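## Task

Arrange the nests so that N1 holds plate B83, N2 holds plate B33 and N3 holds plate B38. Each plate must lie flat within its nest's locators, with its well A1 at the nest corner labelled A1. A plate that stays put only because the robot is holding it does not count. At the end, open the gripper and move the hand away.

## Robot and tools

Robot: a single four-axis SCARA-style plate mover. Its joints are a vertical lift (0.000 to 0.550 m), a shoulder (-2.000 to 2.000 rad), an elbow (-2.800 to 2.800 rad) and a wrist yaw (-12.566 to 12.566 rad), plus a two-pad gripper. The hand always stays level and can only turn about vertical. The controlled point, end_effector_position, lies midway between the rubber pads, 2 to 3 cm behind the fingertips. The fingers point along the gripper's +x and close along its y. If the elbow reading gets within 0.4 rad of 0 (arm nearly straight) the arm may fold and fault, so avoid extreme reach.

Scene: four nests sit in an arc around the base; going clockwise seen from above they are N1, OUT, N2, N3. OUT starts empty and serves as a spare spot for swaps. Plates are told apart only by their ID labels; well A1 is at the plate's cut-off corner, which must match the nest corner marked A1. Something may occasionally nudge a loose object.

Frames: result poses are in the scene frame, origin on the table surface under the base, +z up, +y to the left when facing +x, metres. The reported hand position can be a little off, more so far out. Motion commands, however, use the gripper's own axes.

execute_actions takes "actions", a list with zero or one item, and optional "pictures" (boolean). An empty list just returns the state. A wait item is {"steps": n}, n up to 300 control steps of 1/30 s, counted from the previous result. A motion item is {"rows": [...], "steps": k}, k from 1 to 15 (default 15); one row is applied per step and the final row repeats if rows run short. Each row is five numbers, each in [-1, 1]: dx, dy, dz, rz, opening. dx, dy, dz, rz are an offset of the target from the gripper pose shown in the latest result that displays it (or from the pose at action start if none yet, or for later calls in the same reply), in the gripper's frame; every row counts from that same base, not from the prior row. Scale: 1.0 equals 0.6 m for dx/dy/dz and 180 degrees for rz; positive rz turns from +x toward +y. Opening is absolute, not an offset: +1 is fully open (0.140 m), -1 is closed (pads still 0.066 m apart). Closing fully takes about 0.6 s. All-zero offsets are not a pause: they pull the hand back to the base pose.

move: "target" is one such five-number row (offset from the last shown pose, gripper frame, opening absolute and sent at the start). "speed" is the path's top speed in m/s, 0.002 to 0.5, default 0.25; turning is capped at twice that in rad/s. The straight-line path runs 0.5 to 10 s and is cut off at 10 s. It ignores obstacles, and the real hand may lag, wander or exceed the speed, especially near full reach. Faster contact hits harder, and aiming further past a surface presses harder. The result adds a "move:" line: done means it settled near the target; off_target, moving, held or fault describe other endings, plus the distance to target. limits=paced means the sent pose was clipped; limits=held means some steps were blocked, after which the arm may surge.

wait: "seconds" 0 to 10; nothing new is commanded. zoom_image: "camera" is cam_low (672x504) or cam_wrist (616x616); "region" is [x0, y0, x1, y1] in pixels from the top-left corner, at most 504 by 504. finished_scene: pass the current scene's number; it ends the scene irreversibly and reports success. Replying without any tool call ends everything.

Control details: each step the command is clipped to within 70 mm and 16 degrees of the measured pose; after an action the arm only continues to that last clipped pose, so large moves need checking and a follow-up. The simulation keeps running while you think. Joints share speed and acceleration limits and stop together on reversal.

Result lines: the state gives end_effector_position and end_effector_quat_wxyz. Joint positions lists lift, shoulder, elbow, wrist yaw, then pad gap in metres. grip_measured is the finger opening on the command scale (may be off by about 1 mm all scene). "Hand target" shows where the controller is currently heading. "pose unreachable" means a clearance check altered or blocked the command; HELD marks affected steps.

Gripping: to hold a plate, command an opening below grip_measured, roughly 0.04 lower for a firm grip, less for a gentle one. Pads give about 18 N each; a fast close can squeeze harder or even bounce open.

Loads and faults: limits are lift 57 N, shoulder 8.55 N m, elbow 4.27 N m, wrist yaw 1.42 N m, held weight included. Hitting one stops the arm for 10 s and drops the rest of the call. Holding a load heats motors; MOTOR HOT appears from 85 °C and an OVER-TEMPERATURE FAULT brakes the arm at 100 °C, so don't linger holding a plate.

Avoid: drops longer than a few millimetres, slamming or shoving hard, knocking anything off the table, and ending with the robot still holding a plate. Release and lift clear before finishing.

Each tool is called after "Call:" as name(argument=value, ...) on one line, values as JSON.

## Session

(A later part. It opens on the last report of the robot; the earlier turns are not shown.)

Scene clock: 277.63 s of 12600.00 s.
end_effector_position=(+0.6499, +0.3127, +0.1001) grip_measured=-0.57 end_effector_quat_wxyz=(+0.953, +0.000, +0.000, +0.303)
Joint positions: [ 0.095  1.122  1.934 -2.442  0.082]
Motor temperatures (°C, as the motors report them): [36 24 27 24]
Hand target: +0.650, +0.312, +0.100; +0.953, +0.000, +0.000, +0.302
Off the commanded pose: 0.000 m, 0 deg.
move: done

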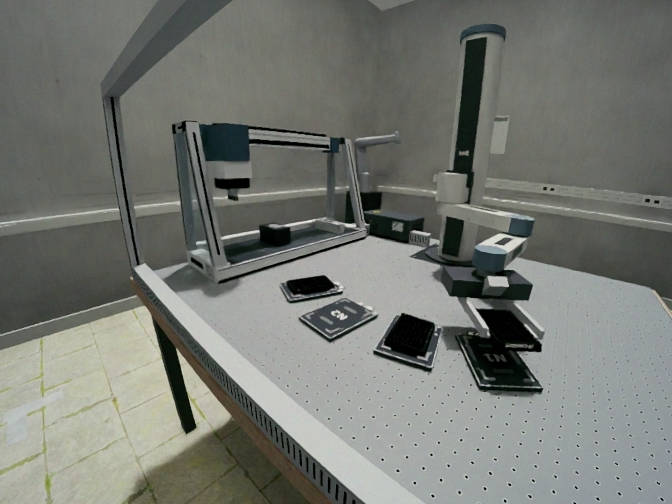

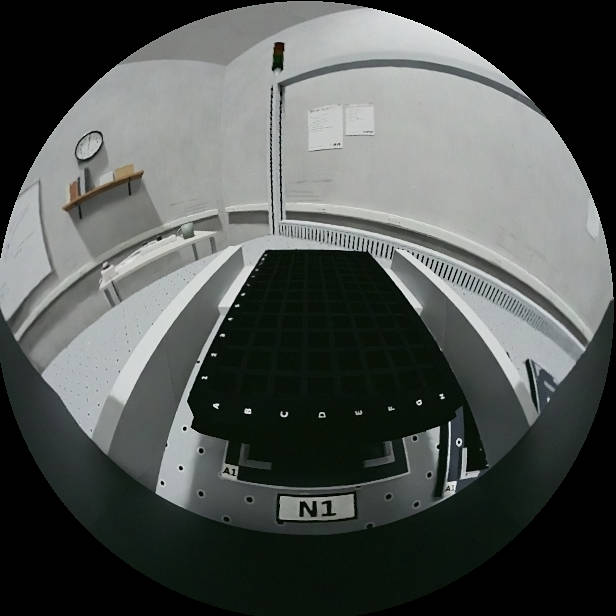

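Call:
move(target=[0, 0, -0.109, 0, -0.6], speed=0.1)

Call:
move(target=[0, 0, 0, 0, 0.3], speed=0.1)

Call:
move(target=[0, 0, 0.076, 0, 0.3], speed=0.2)

Call:
move(target=[-0.4725, -0.7513, 0, -0.321, 0.3], speed=0.35)

Scene clock: 289.63 s of 12600.00 s.
end_effector_position=(+0.6499, +0.3124, +0.0347) grip_measured=-0.57 end_effector_quat_wxyz=(+0.953, +0.000, +0.000, +0.302)
Joint positions: [ 0.03   1.122  1.933 -2.442  0.082]
Motor temperatures (°C, as the motors report them): [36 24 27 24]
Hand target: +0.650, +0.313, +0.035; +0.953, +0.000, +0.000, +0.303
Off the commanded pose: 0.000 m, 0 deg.
After step 90, 8.07 s passed at rest.
move: done

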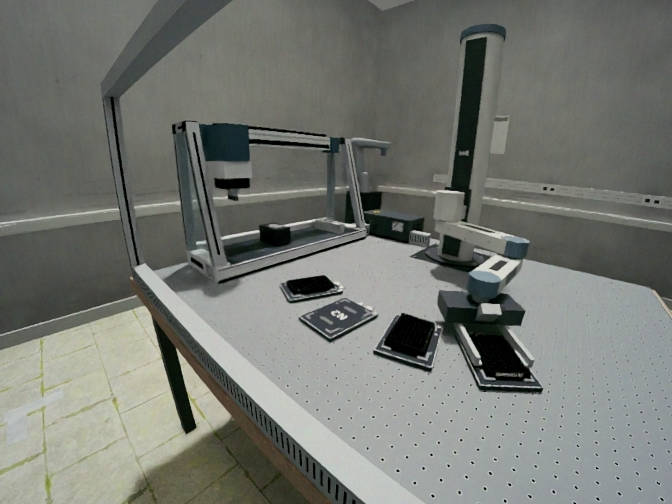

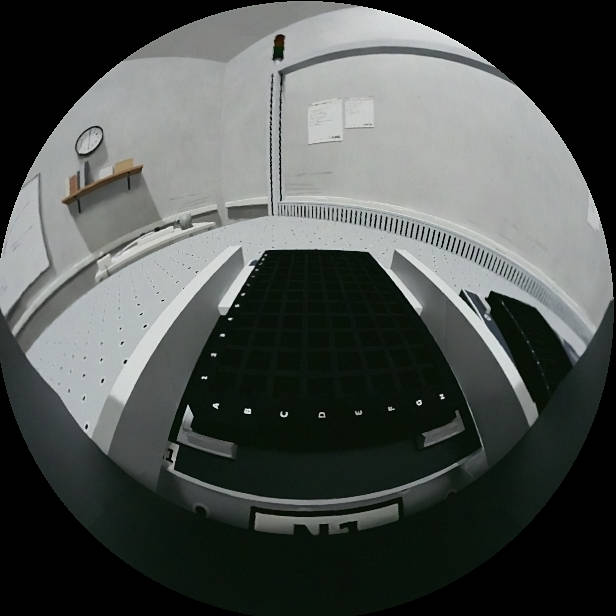

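Scene clock: 290.13 s of 12600.00 s.
end_effector_position=(+0.6499, +0.3123, +0.0346) grip_measured=+0.30 end_effector_quat_wxyz=(+0.953, +0.000, +0.000, +0.302)
Joint positions: [ 0.03   1.122  1.933 -2.442  0.114]
Motor temperatures (°C, as the motors report them): [36 24 27 24]
Hand target: +0.650, +0.312, +0.035; +0.953, +0.000, +0.000, +0.302
Off the commanded pose: 0.000 m, 0 deg.
move: done

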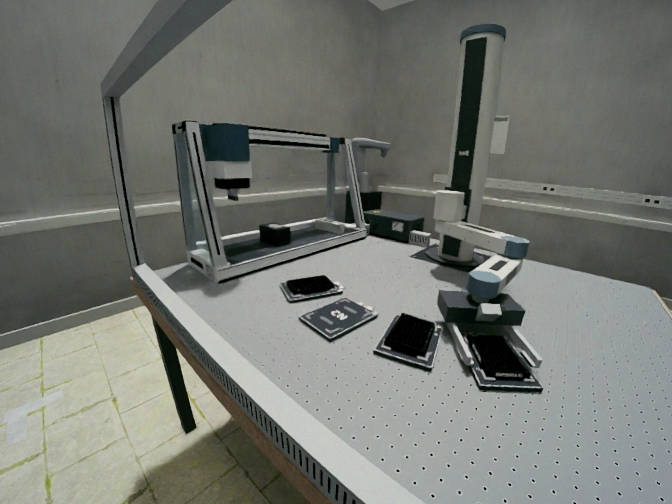

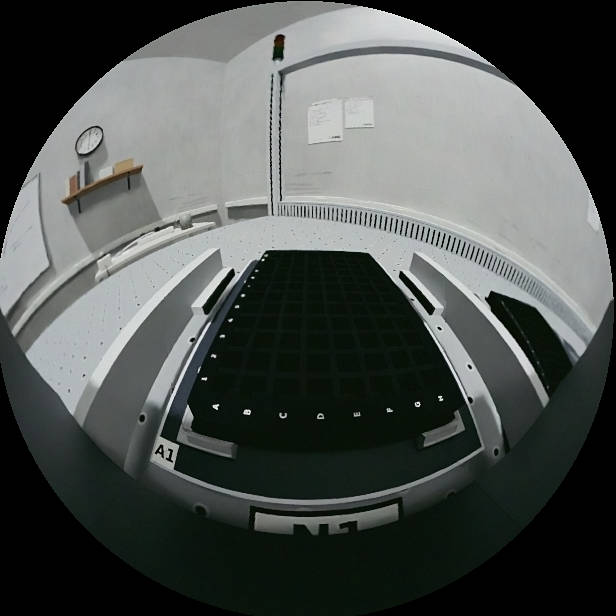

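Scene clock: 290.87 s of 12600.00 s.
end_effector_position=(+0.6499, +0.3123, +0.0803) grip_measured=+0.30 end_effector_quat_wxyz=(+0.953, +0.000, +0.000, +0.302)
Joint positions: [ 0.075  1.122  1.933 -2.442  0.114]
Motor temperatures (°C, as the motors report them): [36 24 27 24]
Hand target: +0.650, +0.312, +0.080; +0.953, +0.000, +0.000, +0.302
Off the commanded pose: 0.000 m, 0 deg.
move: done

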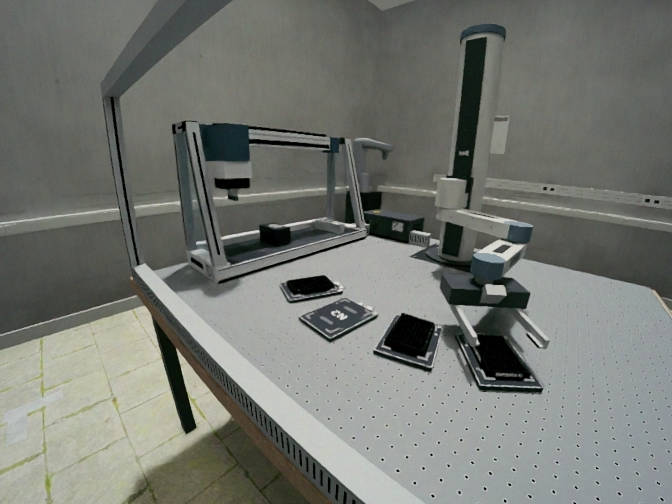

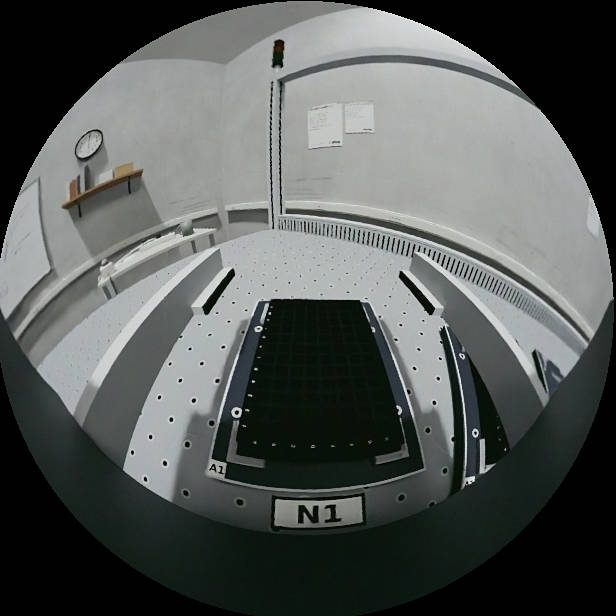

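Scene clock: 292.87 s of 12600.00 s.
end_effector_position=(+0.6776, -0.2195, +0.0803) grip_measured=+0.30 end_effector_quat_wxyz=(+0.981, +0.000, +0.000, -0.196)
Joint positions: [ 0.075  0.191  1.803 -2.388  0.114]
Motor temperatures (°C, as the motors report them): [36 24 27 24]
Hand target: +0.678, -0.219, +0.080; +0.981, +0.000, +0.000, -0.196
Off the commanded pose: 0.000 m, 0 deg.
move: done

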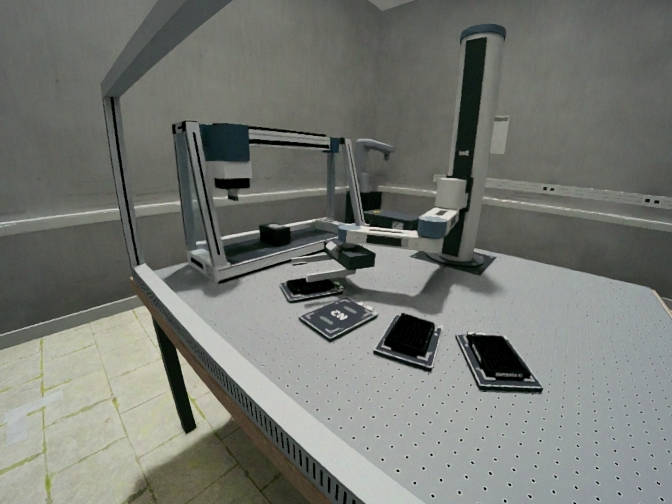

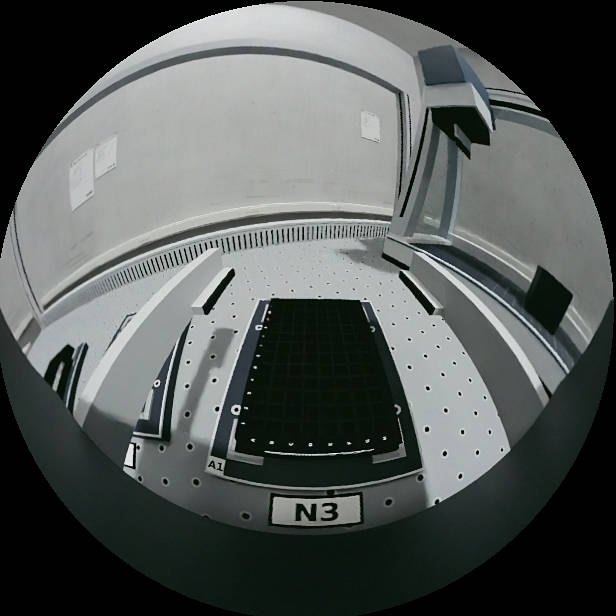

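Call:
move(target=[0.001, 0.001, -0.077, 0, 0.3], speed=0.12)

Call:
move(target=[0, 0, 0, 0, -0.6], speed=0.1)

Call:
move(target=[0, 0, 0.07, 0, -0.6], speed=0.2)

Call:
move(target=[-0.014, 0.3053, 0, 0.0944, -0.6], speed=0.3)

Scene clock: 303.87 s of 12600.00 s.
end_effector_position=(+0.6784, -0.2192, +0.0340) grip_measured=+0.30 end_effector_quat_wxyz=(+0.981, +0.000, +0.000, -0.196)
Joint positions: [ 0.029  0.191  1.806 -2.392  0.114]
Motor temperatures (°C, as the motors report them): [36 24 27 24]
Hand target: +0.678, -0.219, +0.034; +0.981, +0.000, +0.000, -0.196
Off the commanded pose: 0.000 m, 0 deg.
After step 90, 7.27 s passed at rest.
move: done

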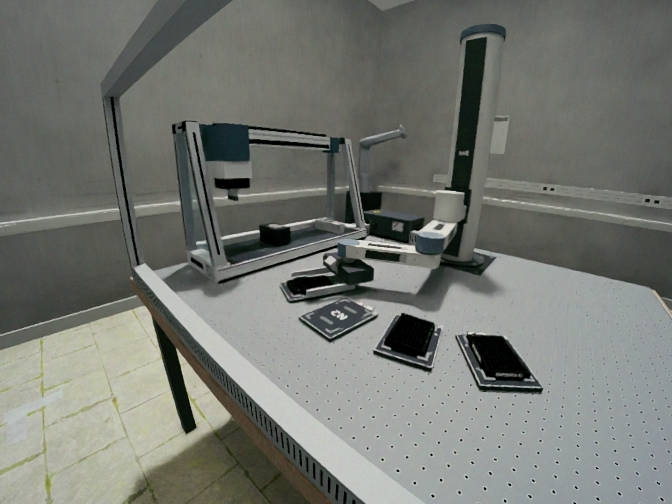

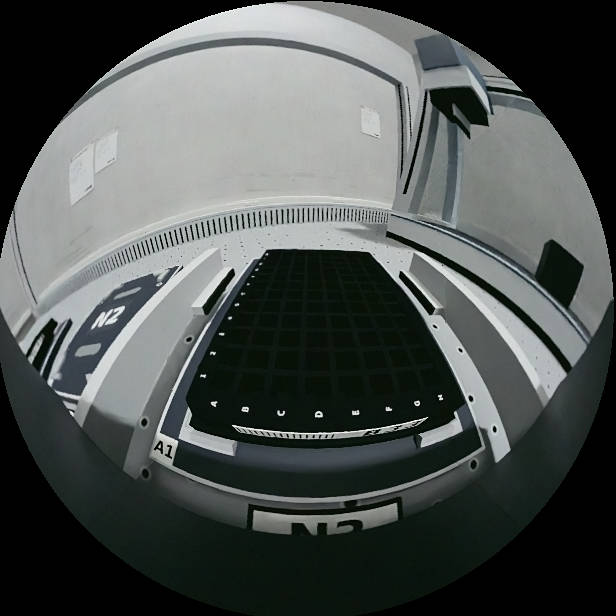

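Scene clock: 304.37 s of 12600.00 s.
end_effector_position=(+0.6784, -0.2192, +0.0340) grip_measured=-0.57 end_effector_quat_wxyz=(+0.981, +0.000, +0.000, -0.196)
Joint positions: [ 0.029  0.191  1.806 -2.392  0.082]
Motor temperatures (°C, as the motors report them): [36 24 27 24]
Hand target: +0.678, -0.219, +0.034; +0.981, +0.000, +0.000, -0.196
Off the commanded pose: 0.000 m, 0 deg.
move: done

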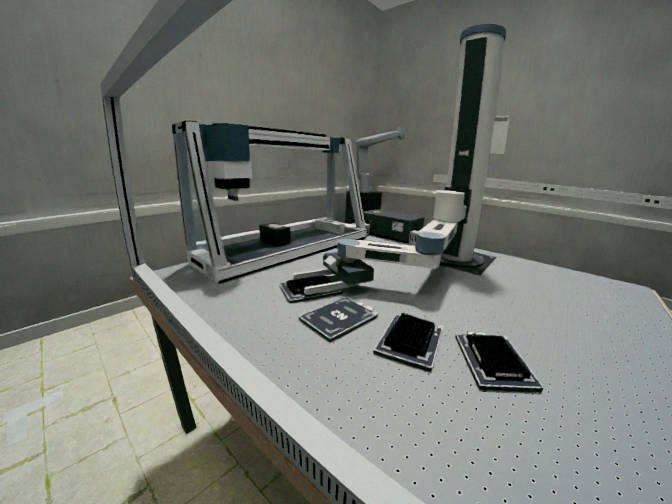

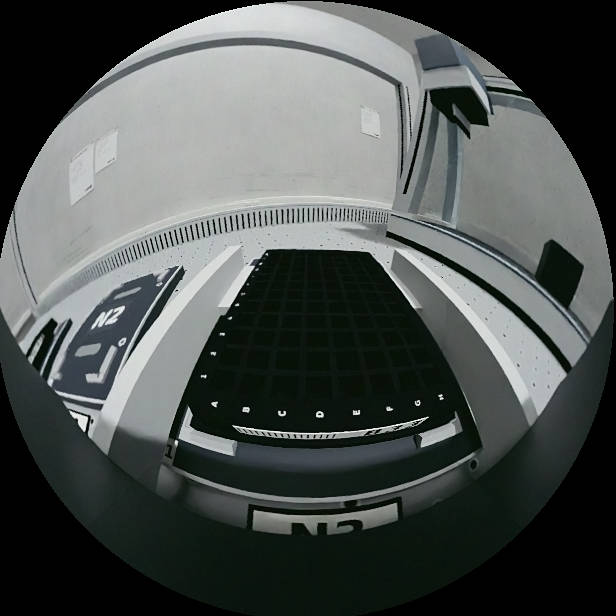

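Scene clock: 305.07 s of 12600.00 s.
end_effector_position=(+0.6784, -0.2192, +0.0761) grip_measured=-0.57 end_effector_quat_wxyz=(+0.981, +0.000, +0.000, -0.196)
Joint positions: [ 0.071  0.191  1.806 -2.392  0.082]
Motor temperatures (°C, as the motors report them): [36 24 27 24]
Hand target: +0.678, -0.219, +0.076; +0.981, +0.000, +0.000, -0.196
Off the commanded pose: 0.000 m, 0 deg.
move: done

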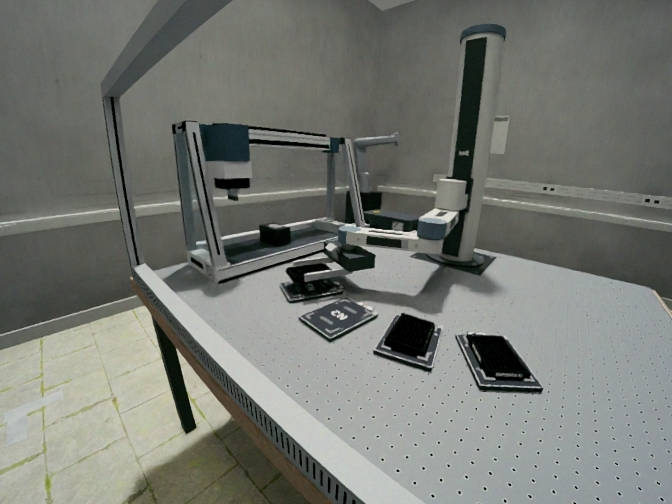

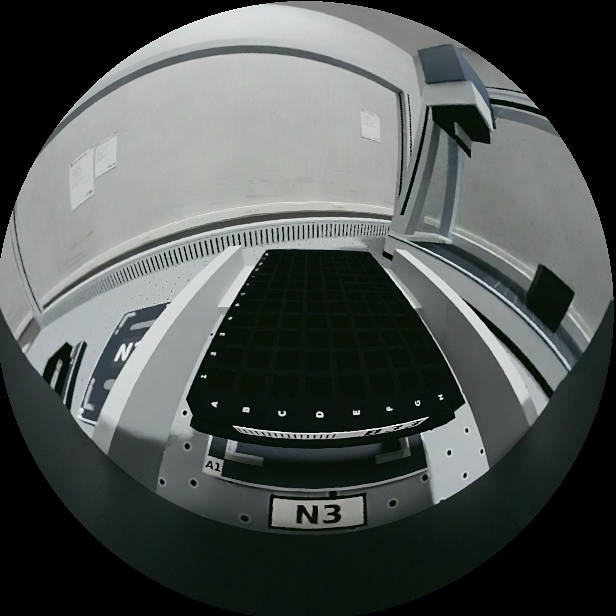

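Scene clock: 306.07 s of 12600.00 s.
end_effector_position=(+0.7412, -0.0466, +0.0761) grip_measured=-0.57 end_effector_quat_wxyz=(+0.999, +0.000, +0.000, -0.049)
Joint positions: [ 0.071  0.475  1.93  -2.503  0.082]
Motor temperatures (°C, as the motors report them): [36 24 27 24]
Hand target: +0.741, -0.047, +0.076; +0.999, +0.000, +0.000, -0.049
Off the commanded pose: 0.000 m, 0 deg.
move: done

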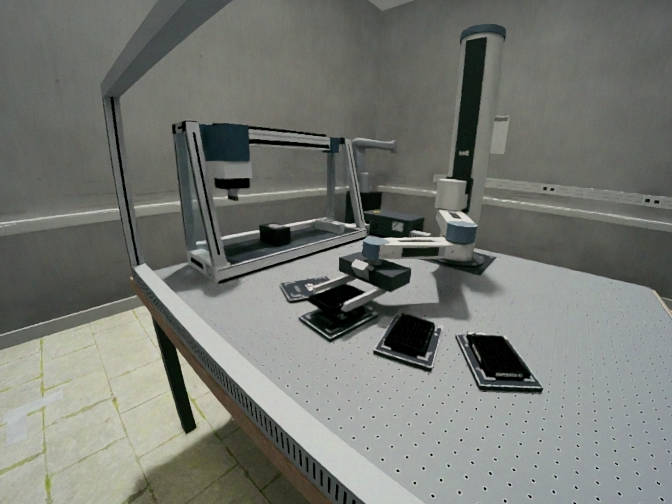

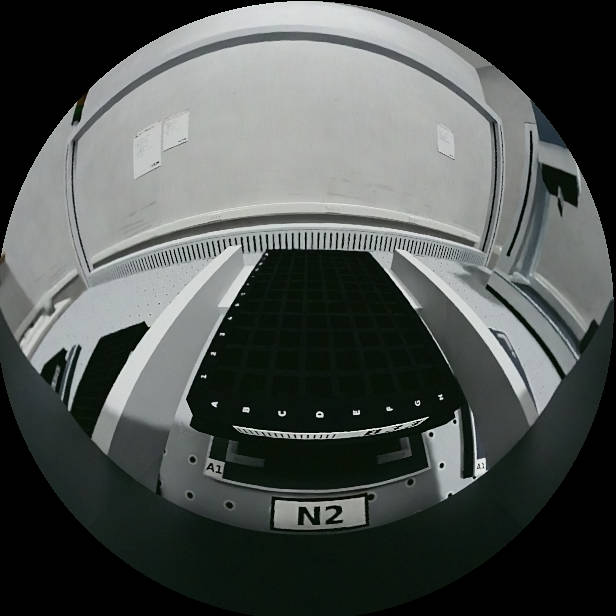

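Call:
move(target=[-0.003, -0.002, -0.069, 0, -0.6], speed=0.1)

Call:
move(target=[0, 0, 0, 0, 0.3], speed=0.1)

Call:
move(target=[0, 0, 0.076, 0, 0.3], speed=0.2)

Call:
move(target=[-0.0915, 0.2988, 0, 0.1067, 0.3], speed=0.3)

Scene clock: 317.20 s of 12600.00 s.
end_effector_position=(+0.7395, -0.0470, +0.0348) grip_measured=-0.57 end_effector_quat_wxyz=(+0.999, +0.000, +0.000, -0.047)
Joint positions: [ 0.03   0.478  1.919 -2.491  0.082]
Motor temperatures (°C, as the motors report them): [36 24 27 24]
Hand target: +0.739, -0.048, +0.035; +0.999, +0.000, +0.000, -0.049
Off the commanded pose: 0.001 m, 0 deg.
After step 90, 7.40 s passed at rest.
move: done

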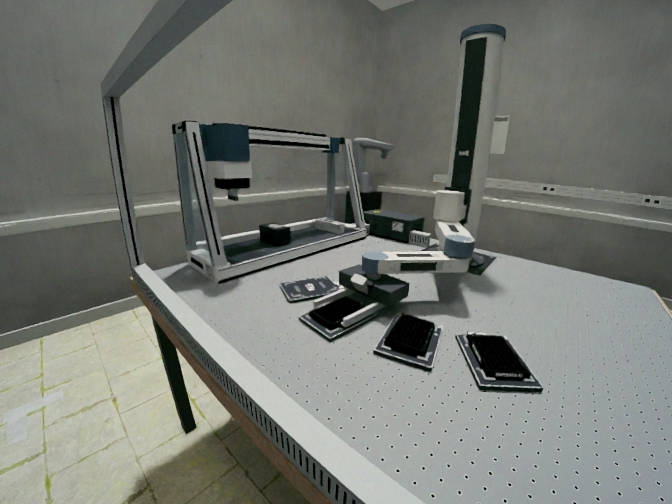

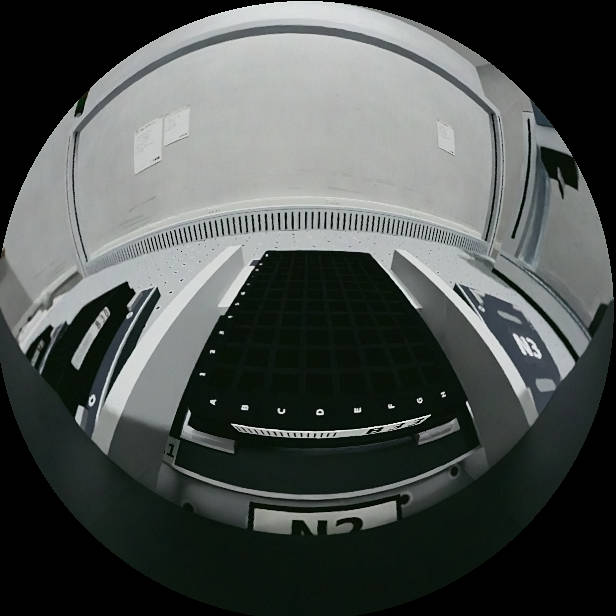

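Scene clock: 317.70 s of 12600.00 s.
end_effector_position=(+0.7395, -0.0469, +0.0349) grip_measured=+0.30 end_effector_quat_wxyz=(+0.999, +0.000, +0.000, -0.047)
Joint positions: [ 0.03   0.478  1.919 -2.491  0.114]
Motor temperatures (°C, as the motors report them): [36 24 27 24]
Hand target: +0.739, -0.047, +0.035; +0.999, +0.000, +0.000, -0.047
Off the commanded pose: 0.000 m, 0 deg.
move: done

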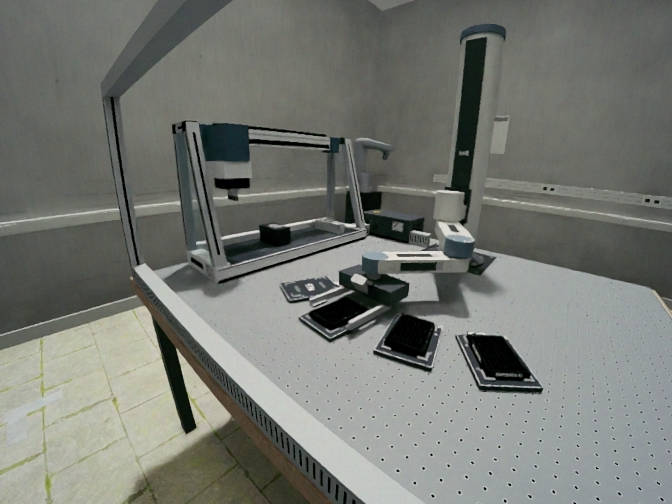

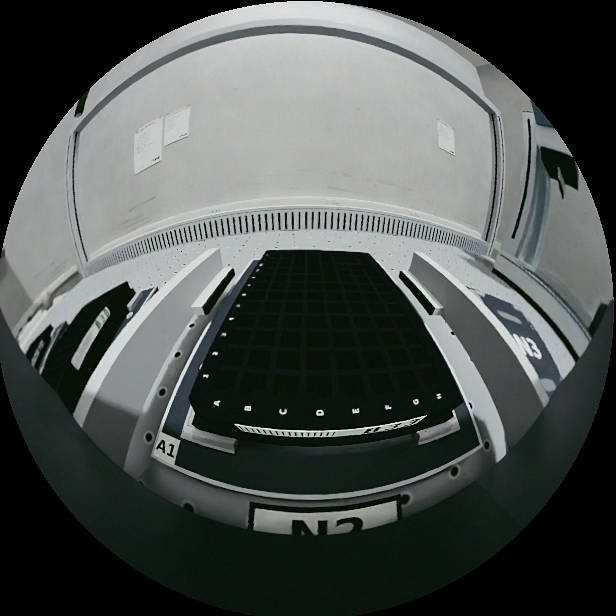

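Scene clock: 318.43 s of 12600.00 s.
end_effector_position=(+0.7395, -0.0469, +0.0805) grip_measured=+0.30 end_effector_quat_wxyz=(+0.999, +0.000, +0.000, -0.047)
Joint positions: [ 0.076  0.478  1.919 -2.491  0.114]
Motor temperatures (°C, as the motors report them): [36 24 27 24]
Hand target: +0.740, -0.047, +0.080; +0.999, +0.000, +0.000, -0.047
Off the commanded pose: 0.000 m, 0 deg.
move: done

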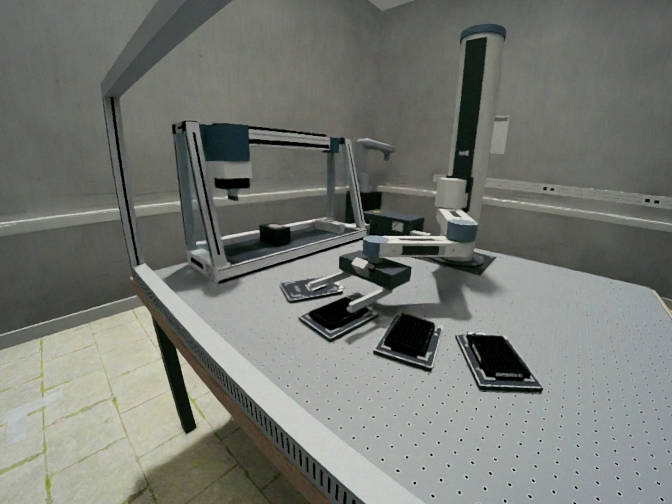

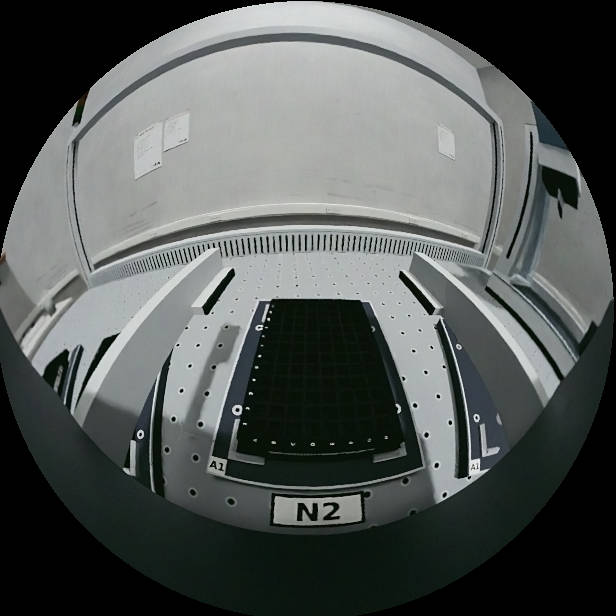

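Scene clock: 319.43 s of 12600.00 s.
end_effector_position=(+0.7017, +0.1370, +0.0805) grip_measured=+0.30 end_effector_quat_wxyz=(+0.993, +0.000, +0.000, +0.121)
Joint positions: [ 0.076  0.879  1.776 -2.413  0.114]
Motor temperatures (°C, as the motors report them): [36 24 27 24]
Hand target: +0.702, +0.137, +0.081; +0.993, +0.000, +0.000, +0.120
Off the commanded pose: 0.000 m, 0 deg.
move: done

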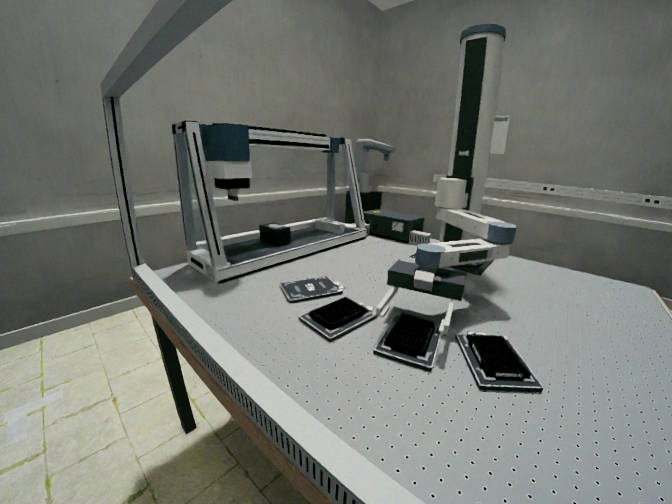

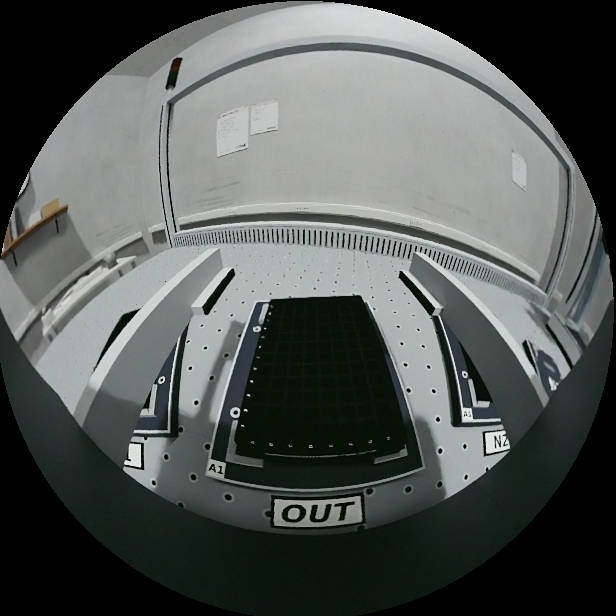

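Call:
move(target=[0, 0, -0.074, 0, 0.3], speed=0.12)

Call:
move(target=[0, 0, 0, 0, -0.6], speed=0.1)

Call:
move(target=[0, 0, 0.107, 0, -0.6], speed=0.2)

Scene clock: 329.20 s of 12600.00 s.
end_effector_position=(+0.7017, +0.1369, +0.0361) grip_measured=+0.30 end_effector_quat_wxyz=(+0.993, +0.000, +0.000, +0.121)
Joint positions: [ 0.031  0.879  1.776 -2.413  0.114]
Motor temperatures (°C, as the motors report them): [36 24 26 24]
Hand target: +0.702, +0.137, +0.036; +0.993, +0.000, +0.000, +0.121
Off the commanded pose: 0.000 m, 0 deg.
After step 90, 6.03 s passed at rest.
move: done

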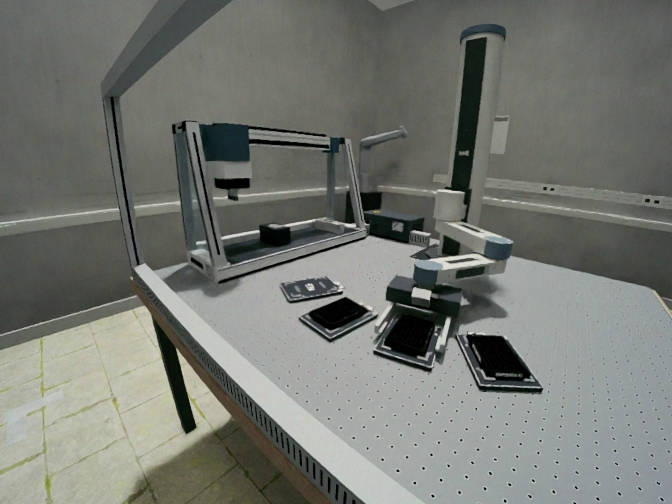

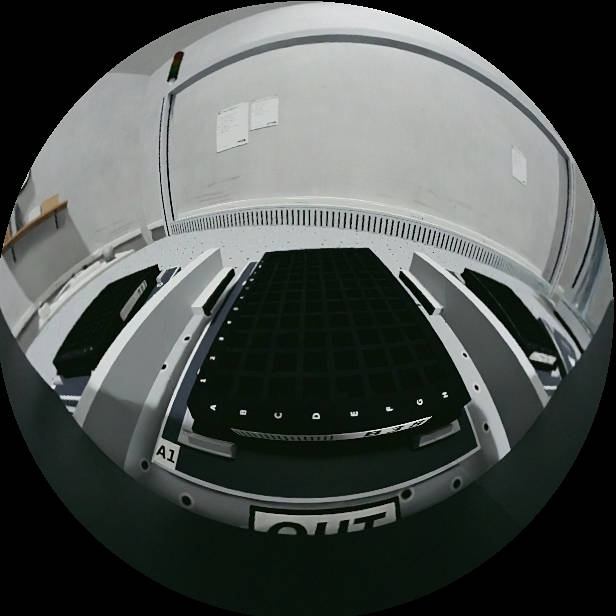

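Scene clock: 329.70 s of 12600.00 s.
end_effector_position=(+0.7017, +0.1369, +0.0361) grip_measured=-0.52 end_effector_quat_wxyz=(+0.993, +0.000, +0.000, +0.121)
Joint positions: [ 0.031  0.879  1.776 -2.413  0.084]
Motor temperatures (°C, as the motors report them): [36 24 26 24]
Hand target: +0.702, +0.137, +0.036; +0.993, +0.000, +0.000, +0.121
Off the commanded pose: 0.000 m, 0 deg.
move: done

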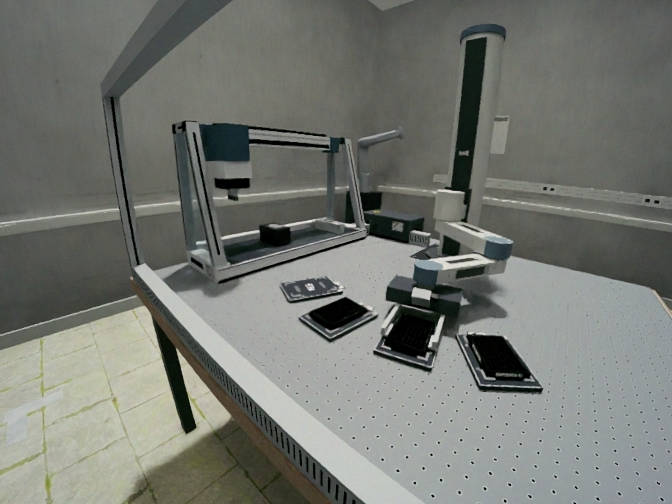

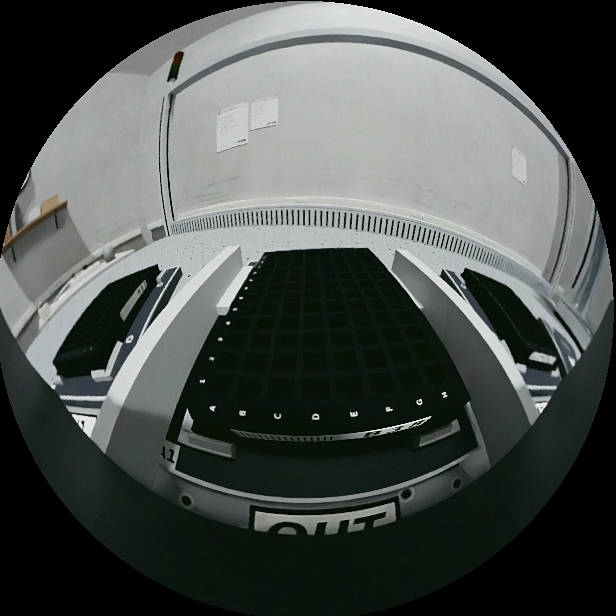

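Scene clock: 330.43 s of 12600.00 s.
end_effector_position=(+0.7017, +0.1370, +0.1003) grip_measured=-0.52 end_effector_quat_wxyz=(+0.993, +0.000, +0.000, +0.121)
Joint positions: [ 0.095  0.879  1.776 -2.413  0.084]
Motor temperatures (°C, as the motors report them): [36 24 26 24]
Hand target: +0.702, +0.137, +0.100; +0.993, +0.000, +0.000, +0.121
Off the commanded pose: 0.000 m, 0 deg.
move: done

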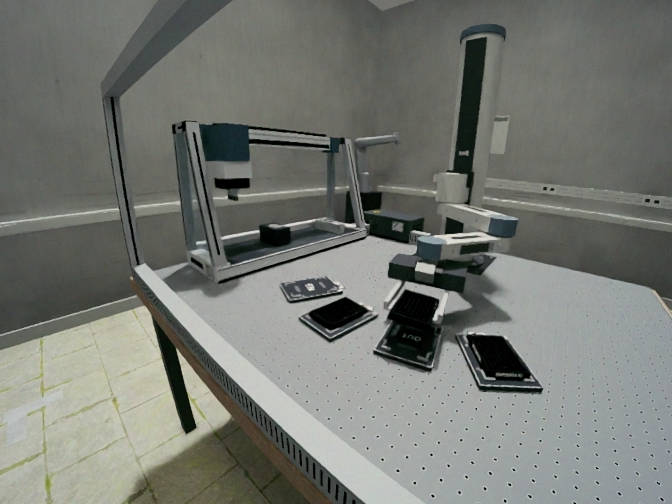

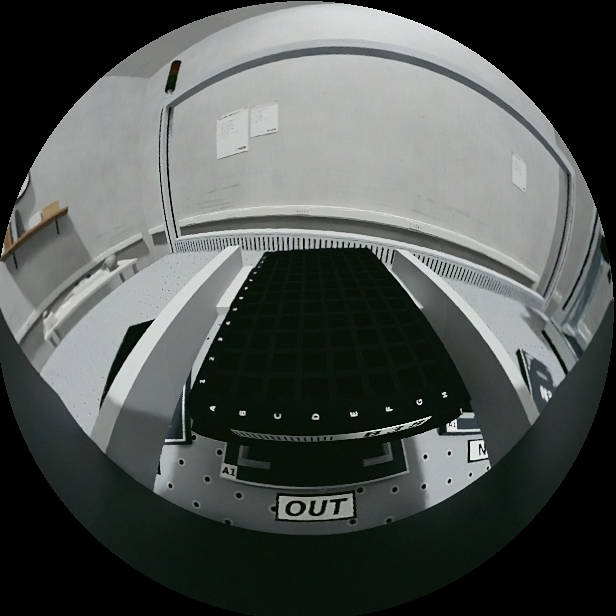

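Call:
move(target=[-0.1803, -0.567, 0, -0.2028, -0.6], speed=0.3)

Call:
move(target=[0, 0, -0.106, 0, -0.6], speed=0.1)

Call:
move(target=[0, 0, 0, 0, 0.3], speed=0.1)

Call:
move(target=[0, 0, 0.1, 0, 0.3], speed=0.2)

Scene clock: 338.90 s of 12600.00 s.
end_effector_position=(+0.6780, -0.2194, +0.1003) grip_measured=-0.52 end_effector_quat_wxyz=(+0.981, +0.000, +0.000, -0.196)
Joint positions: [ 0.095  0.191  1.804 -2.391  0.084]
Motor temperatures (°C, as the motors report them): [36 24 26 24]
Hand target: +0.678, -0.219, +0.100; +0.981, +0.000, +0.000, -0.196
Off the commanded pose: 0.000 m, 0 deg.
After step 90, 3.83 s passed at rest.
move: done

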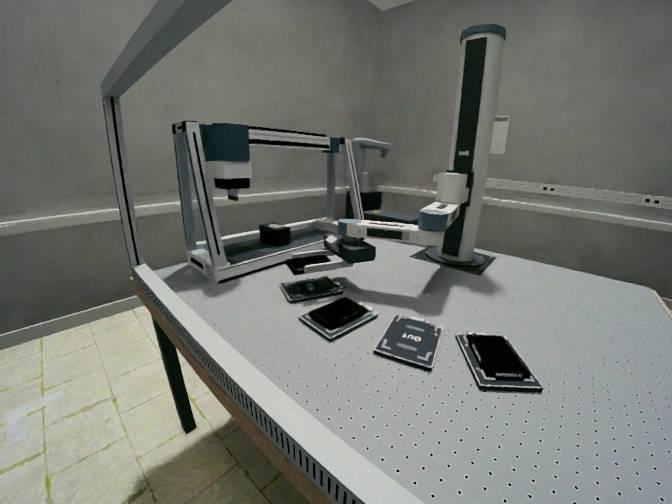

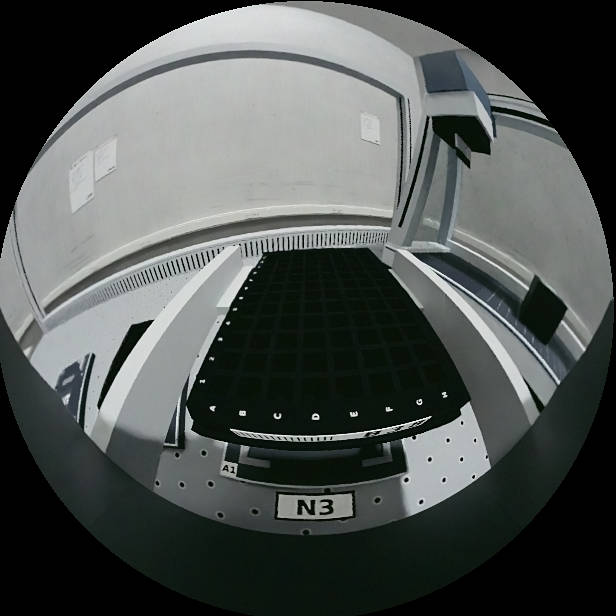

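Scene clock: 339.83 s of 12600.00 s.
end_effector_position=(+0.6780, -0.2194, +0.0368) grip_measured=-0.52 end_effector_quat_wxyz=(+0.980, +0.000, +0.000, -0.197)
Joint positions: [ 0.032  0.191  1.805 -2.392  0.084]
Motor temperatures (°C, as the motors report them): [36 24 26 24]
Hand target: +0.678, -0.219, +0.037; +0.981, +0.000, +0.000, -0.196
Off the commanded pose: 0.000 m, 0 deg.
move: done

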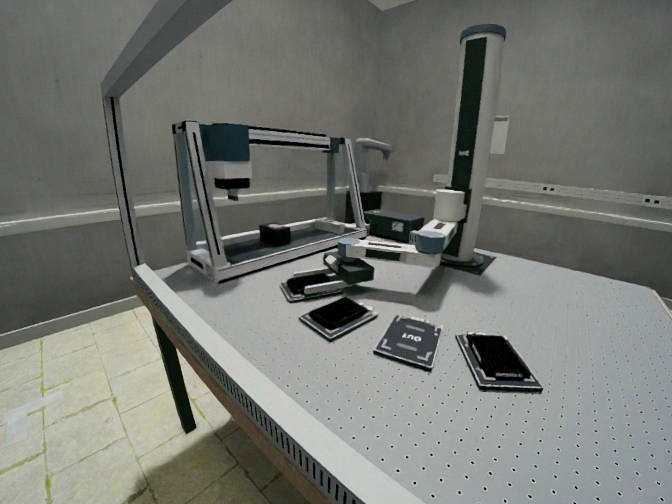

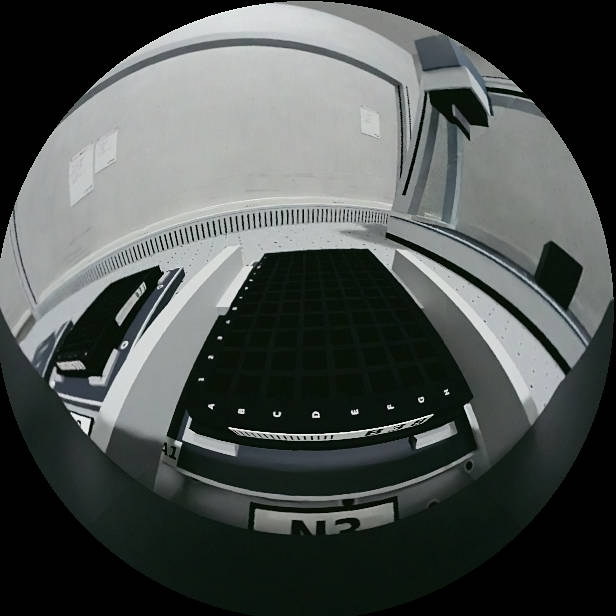

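Scene clock: 340.33 s of 12600.00 s.
end_effector_position=(+0.6780, -0.2194, +0.0368) grip_measured=+0.30 end_effector_quat_wxyz=(+0.980, +0.000, +0.000, -0.197)
Joint positions: [ 0.032  0.191  1.805 -2.392  0.114]
Motor temperatures (°C, as the motors report them): [36 24 26 24]
Hand target: +0.678, -0.219, +0.037; +0.980, +0.000, +0.000, -0.197
Off the commanded pose: 0.000 m, 0 deg.
move: done

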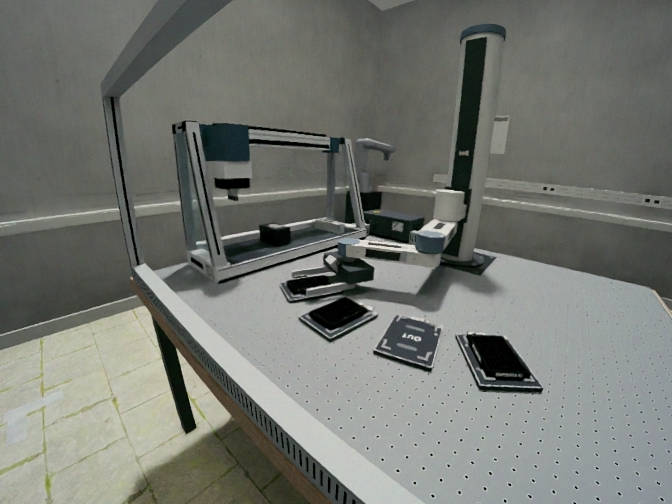

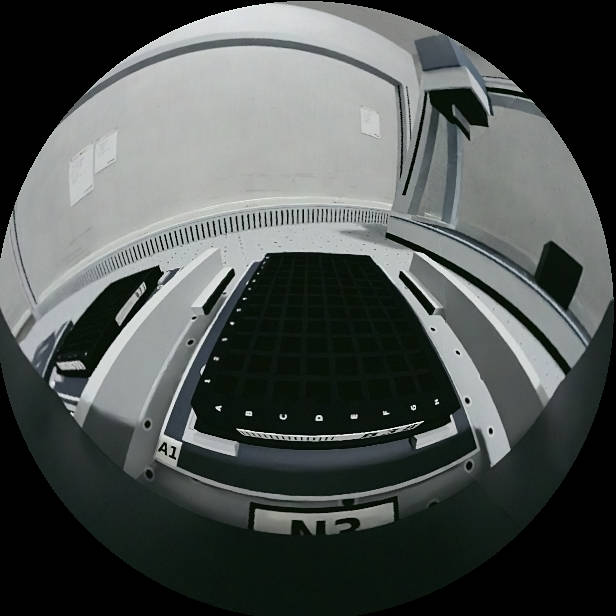

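Scene clock: 341.07 s of 12600.00 s.
end_effector_position=(+0.6781, -0.2194, +0.0968) grip_measured=+0.30 end_effector_quat_wxyz=(+0.980, +0.000, +0.000, -0.197)
Joint positions: [ 0.092  0.191  1.805 -2.392  0.114]
Motor temperatures (°C, as the motors report them): [36 24 26 24]
Hand target: +0.678, -0.219, +0.097; +0.980, +0.000, +0.000, -0.197
Off the commanded pose: 0.000 m, 0 deg.
move: done

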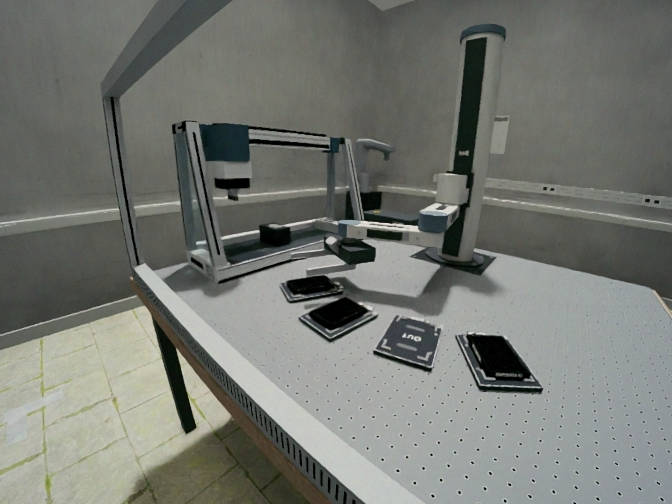

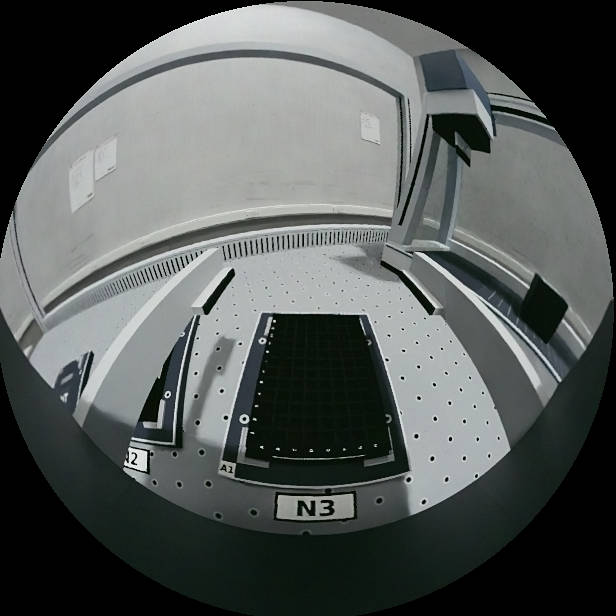

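The plates look seated. Finishing scene 1.

Call:
finished_scene(scene=1)

The scene is finished: the task was done.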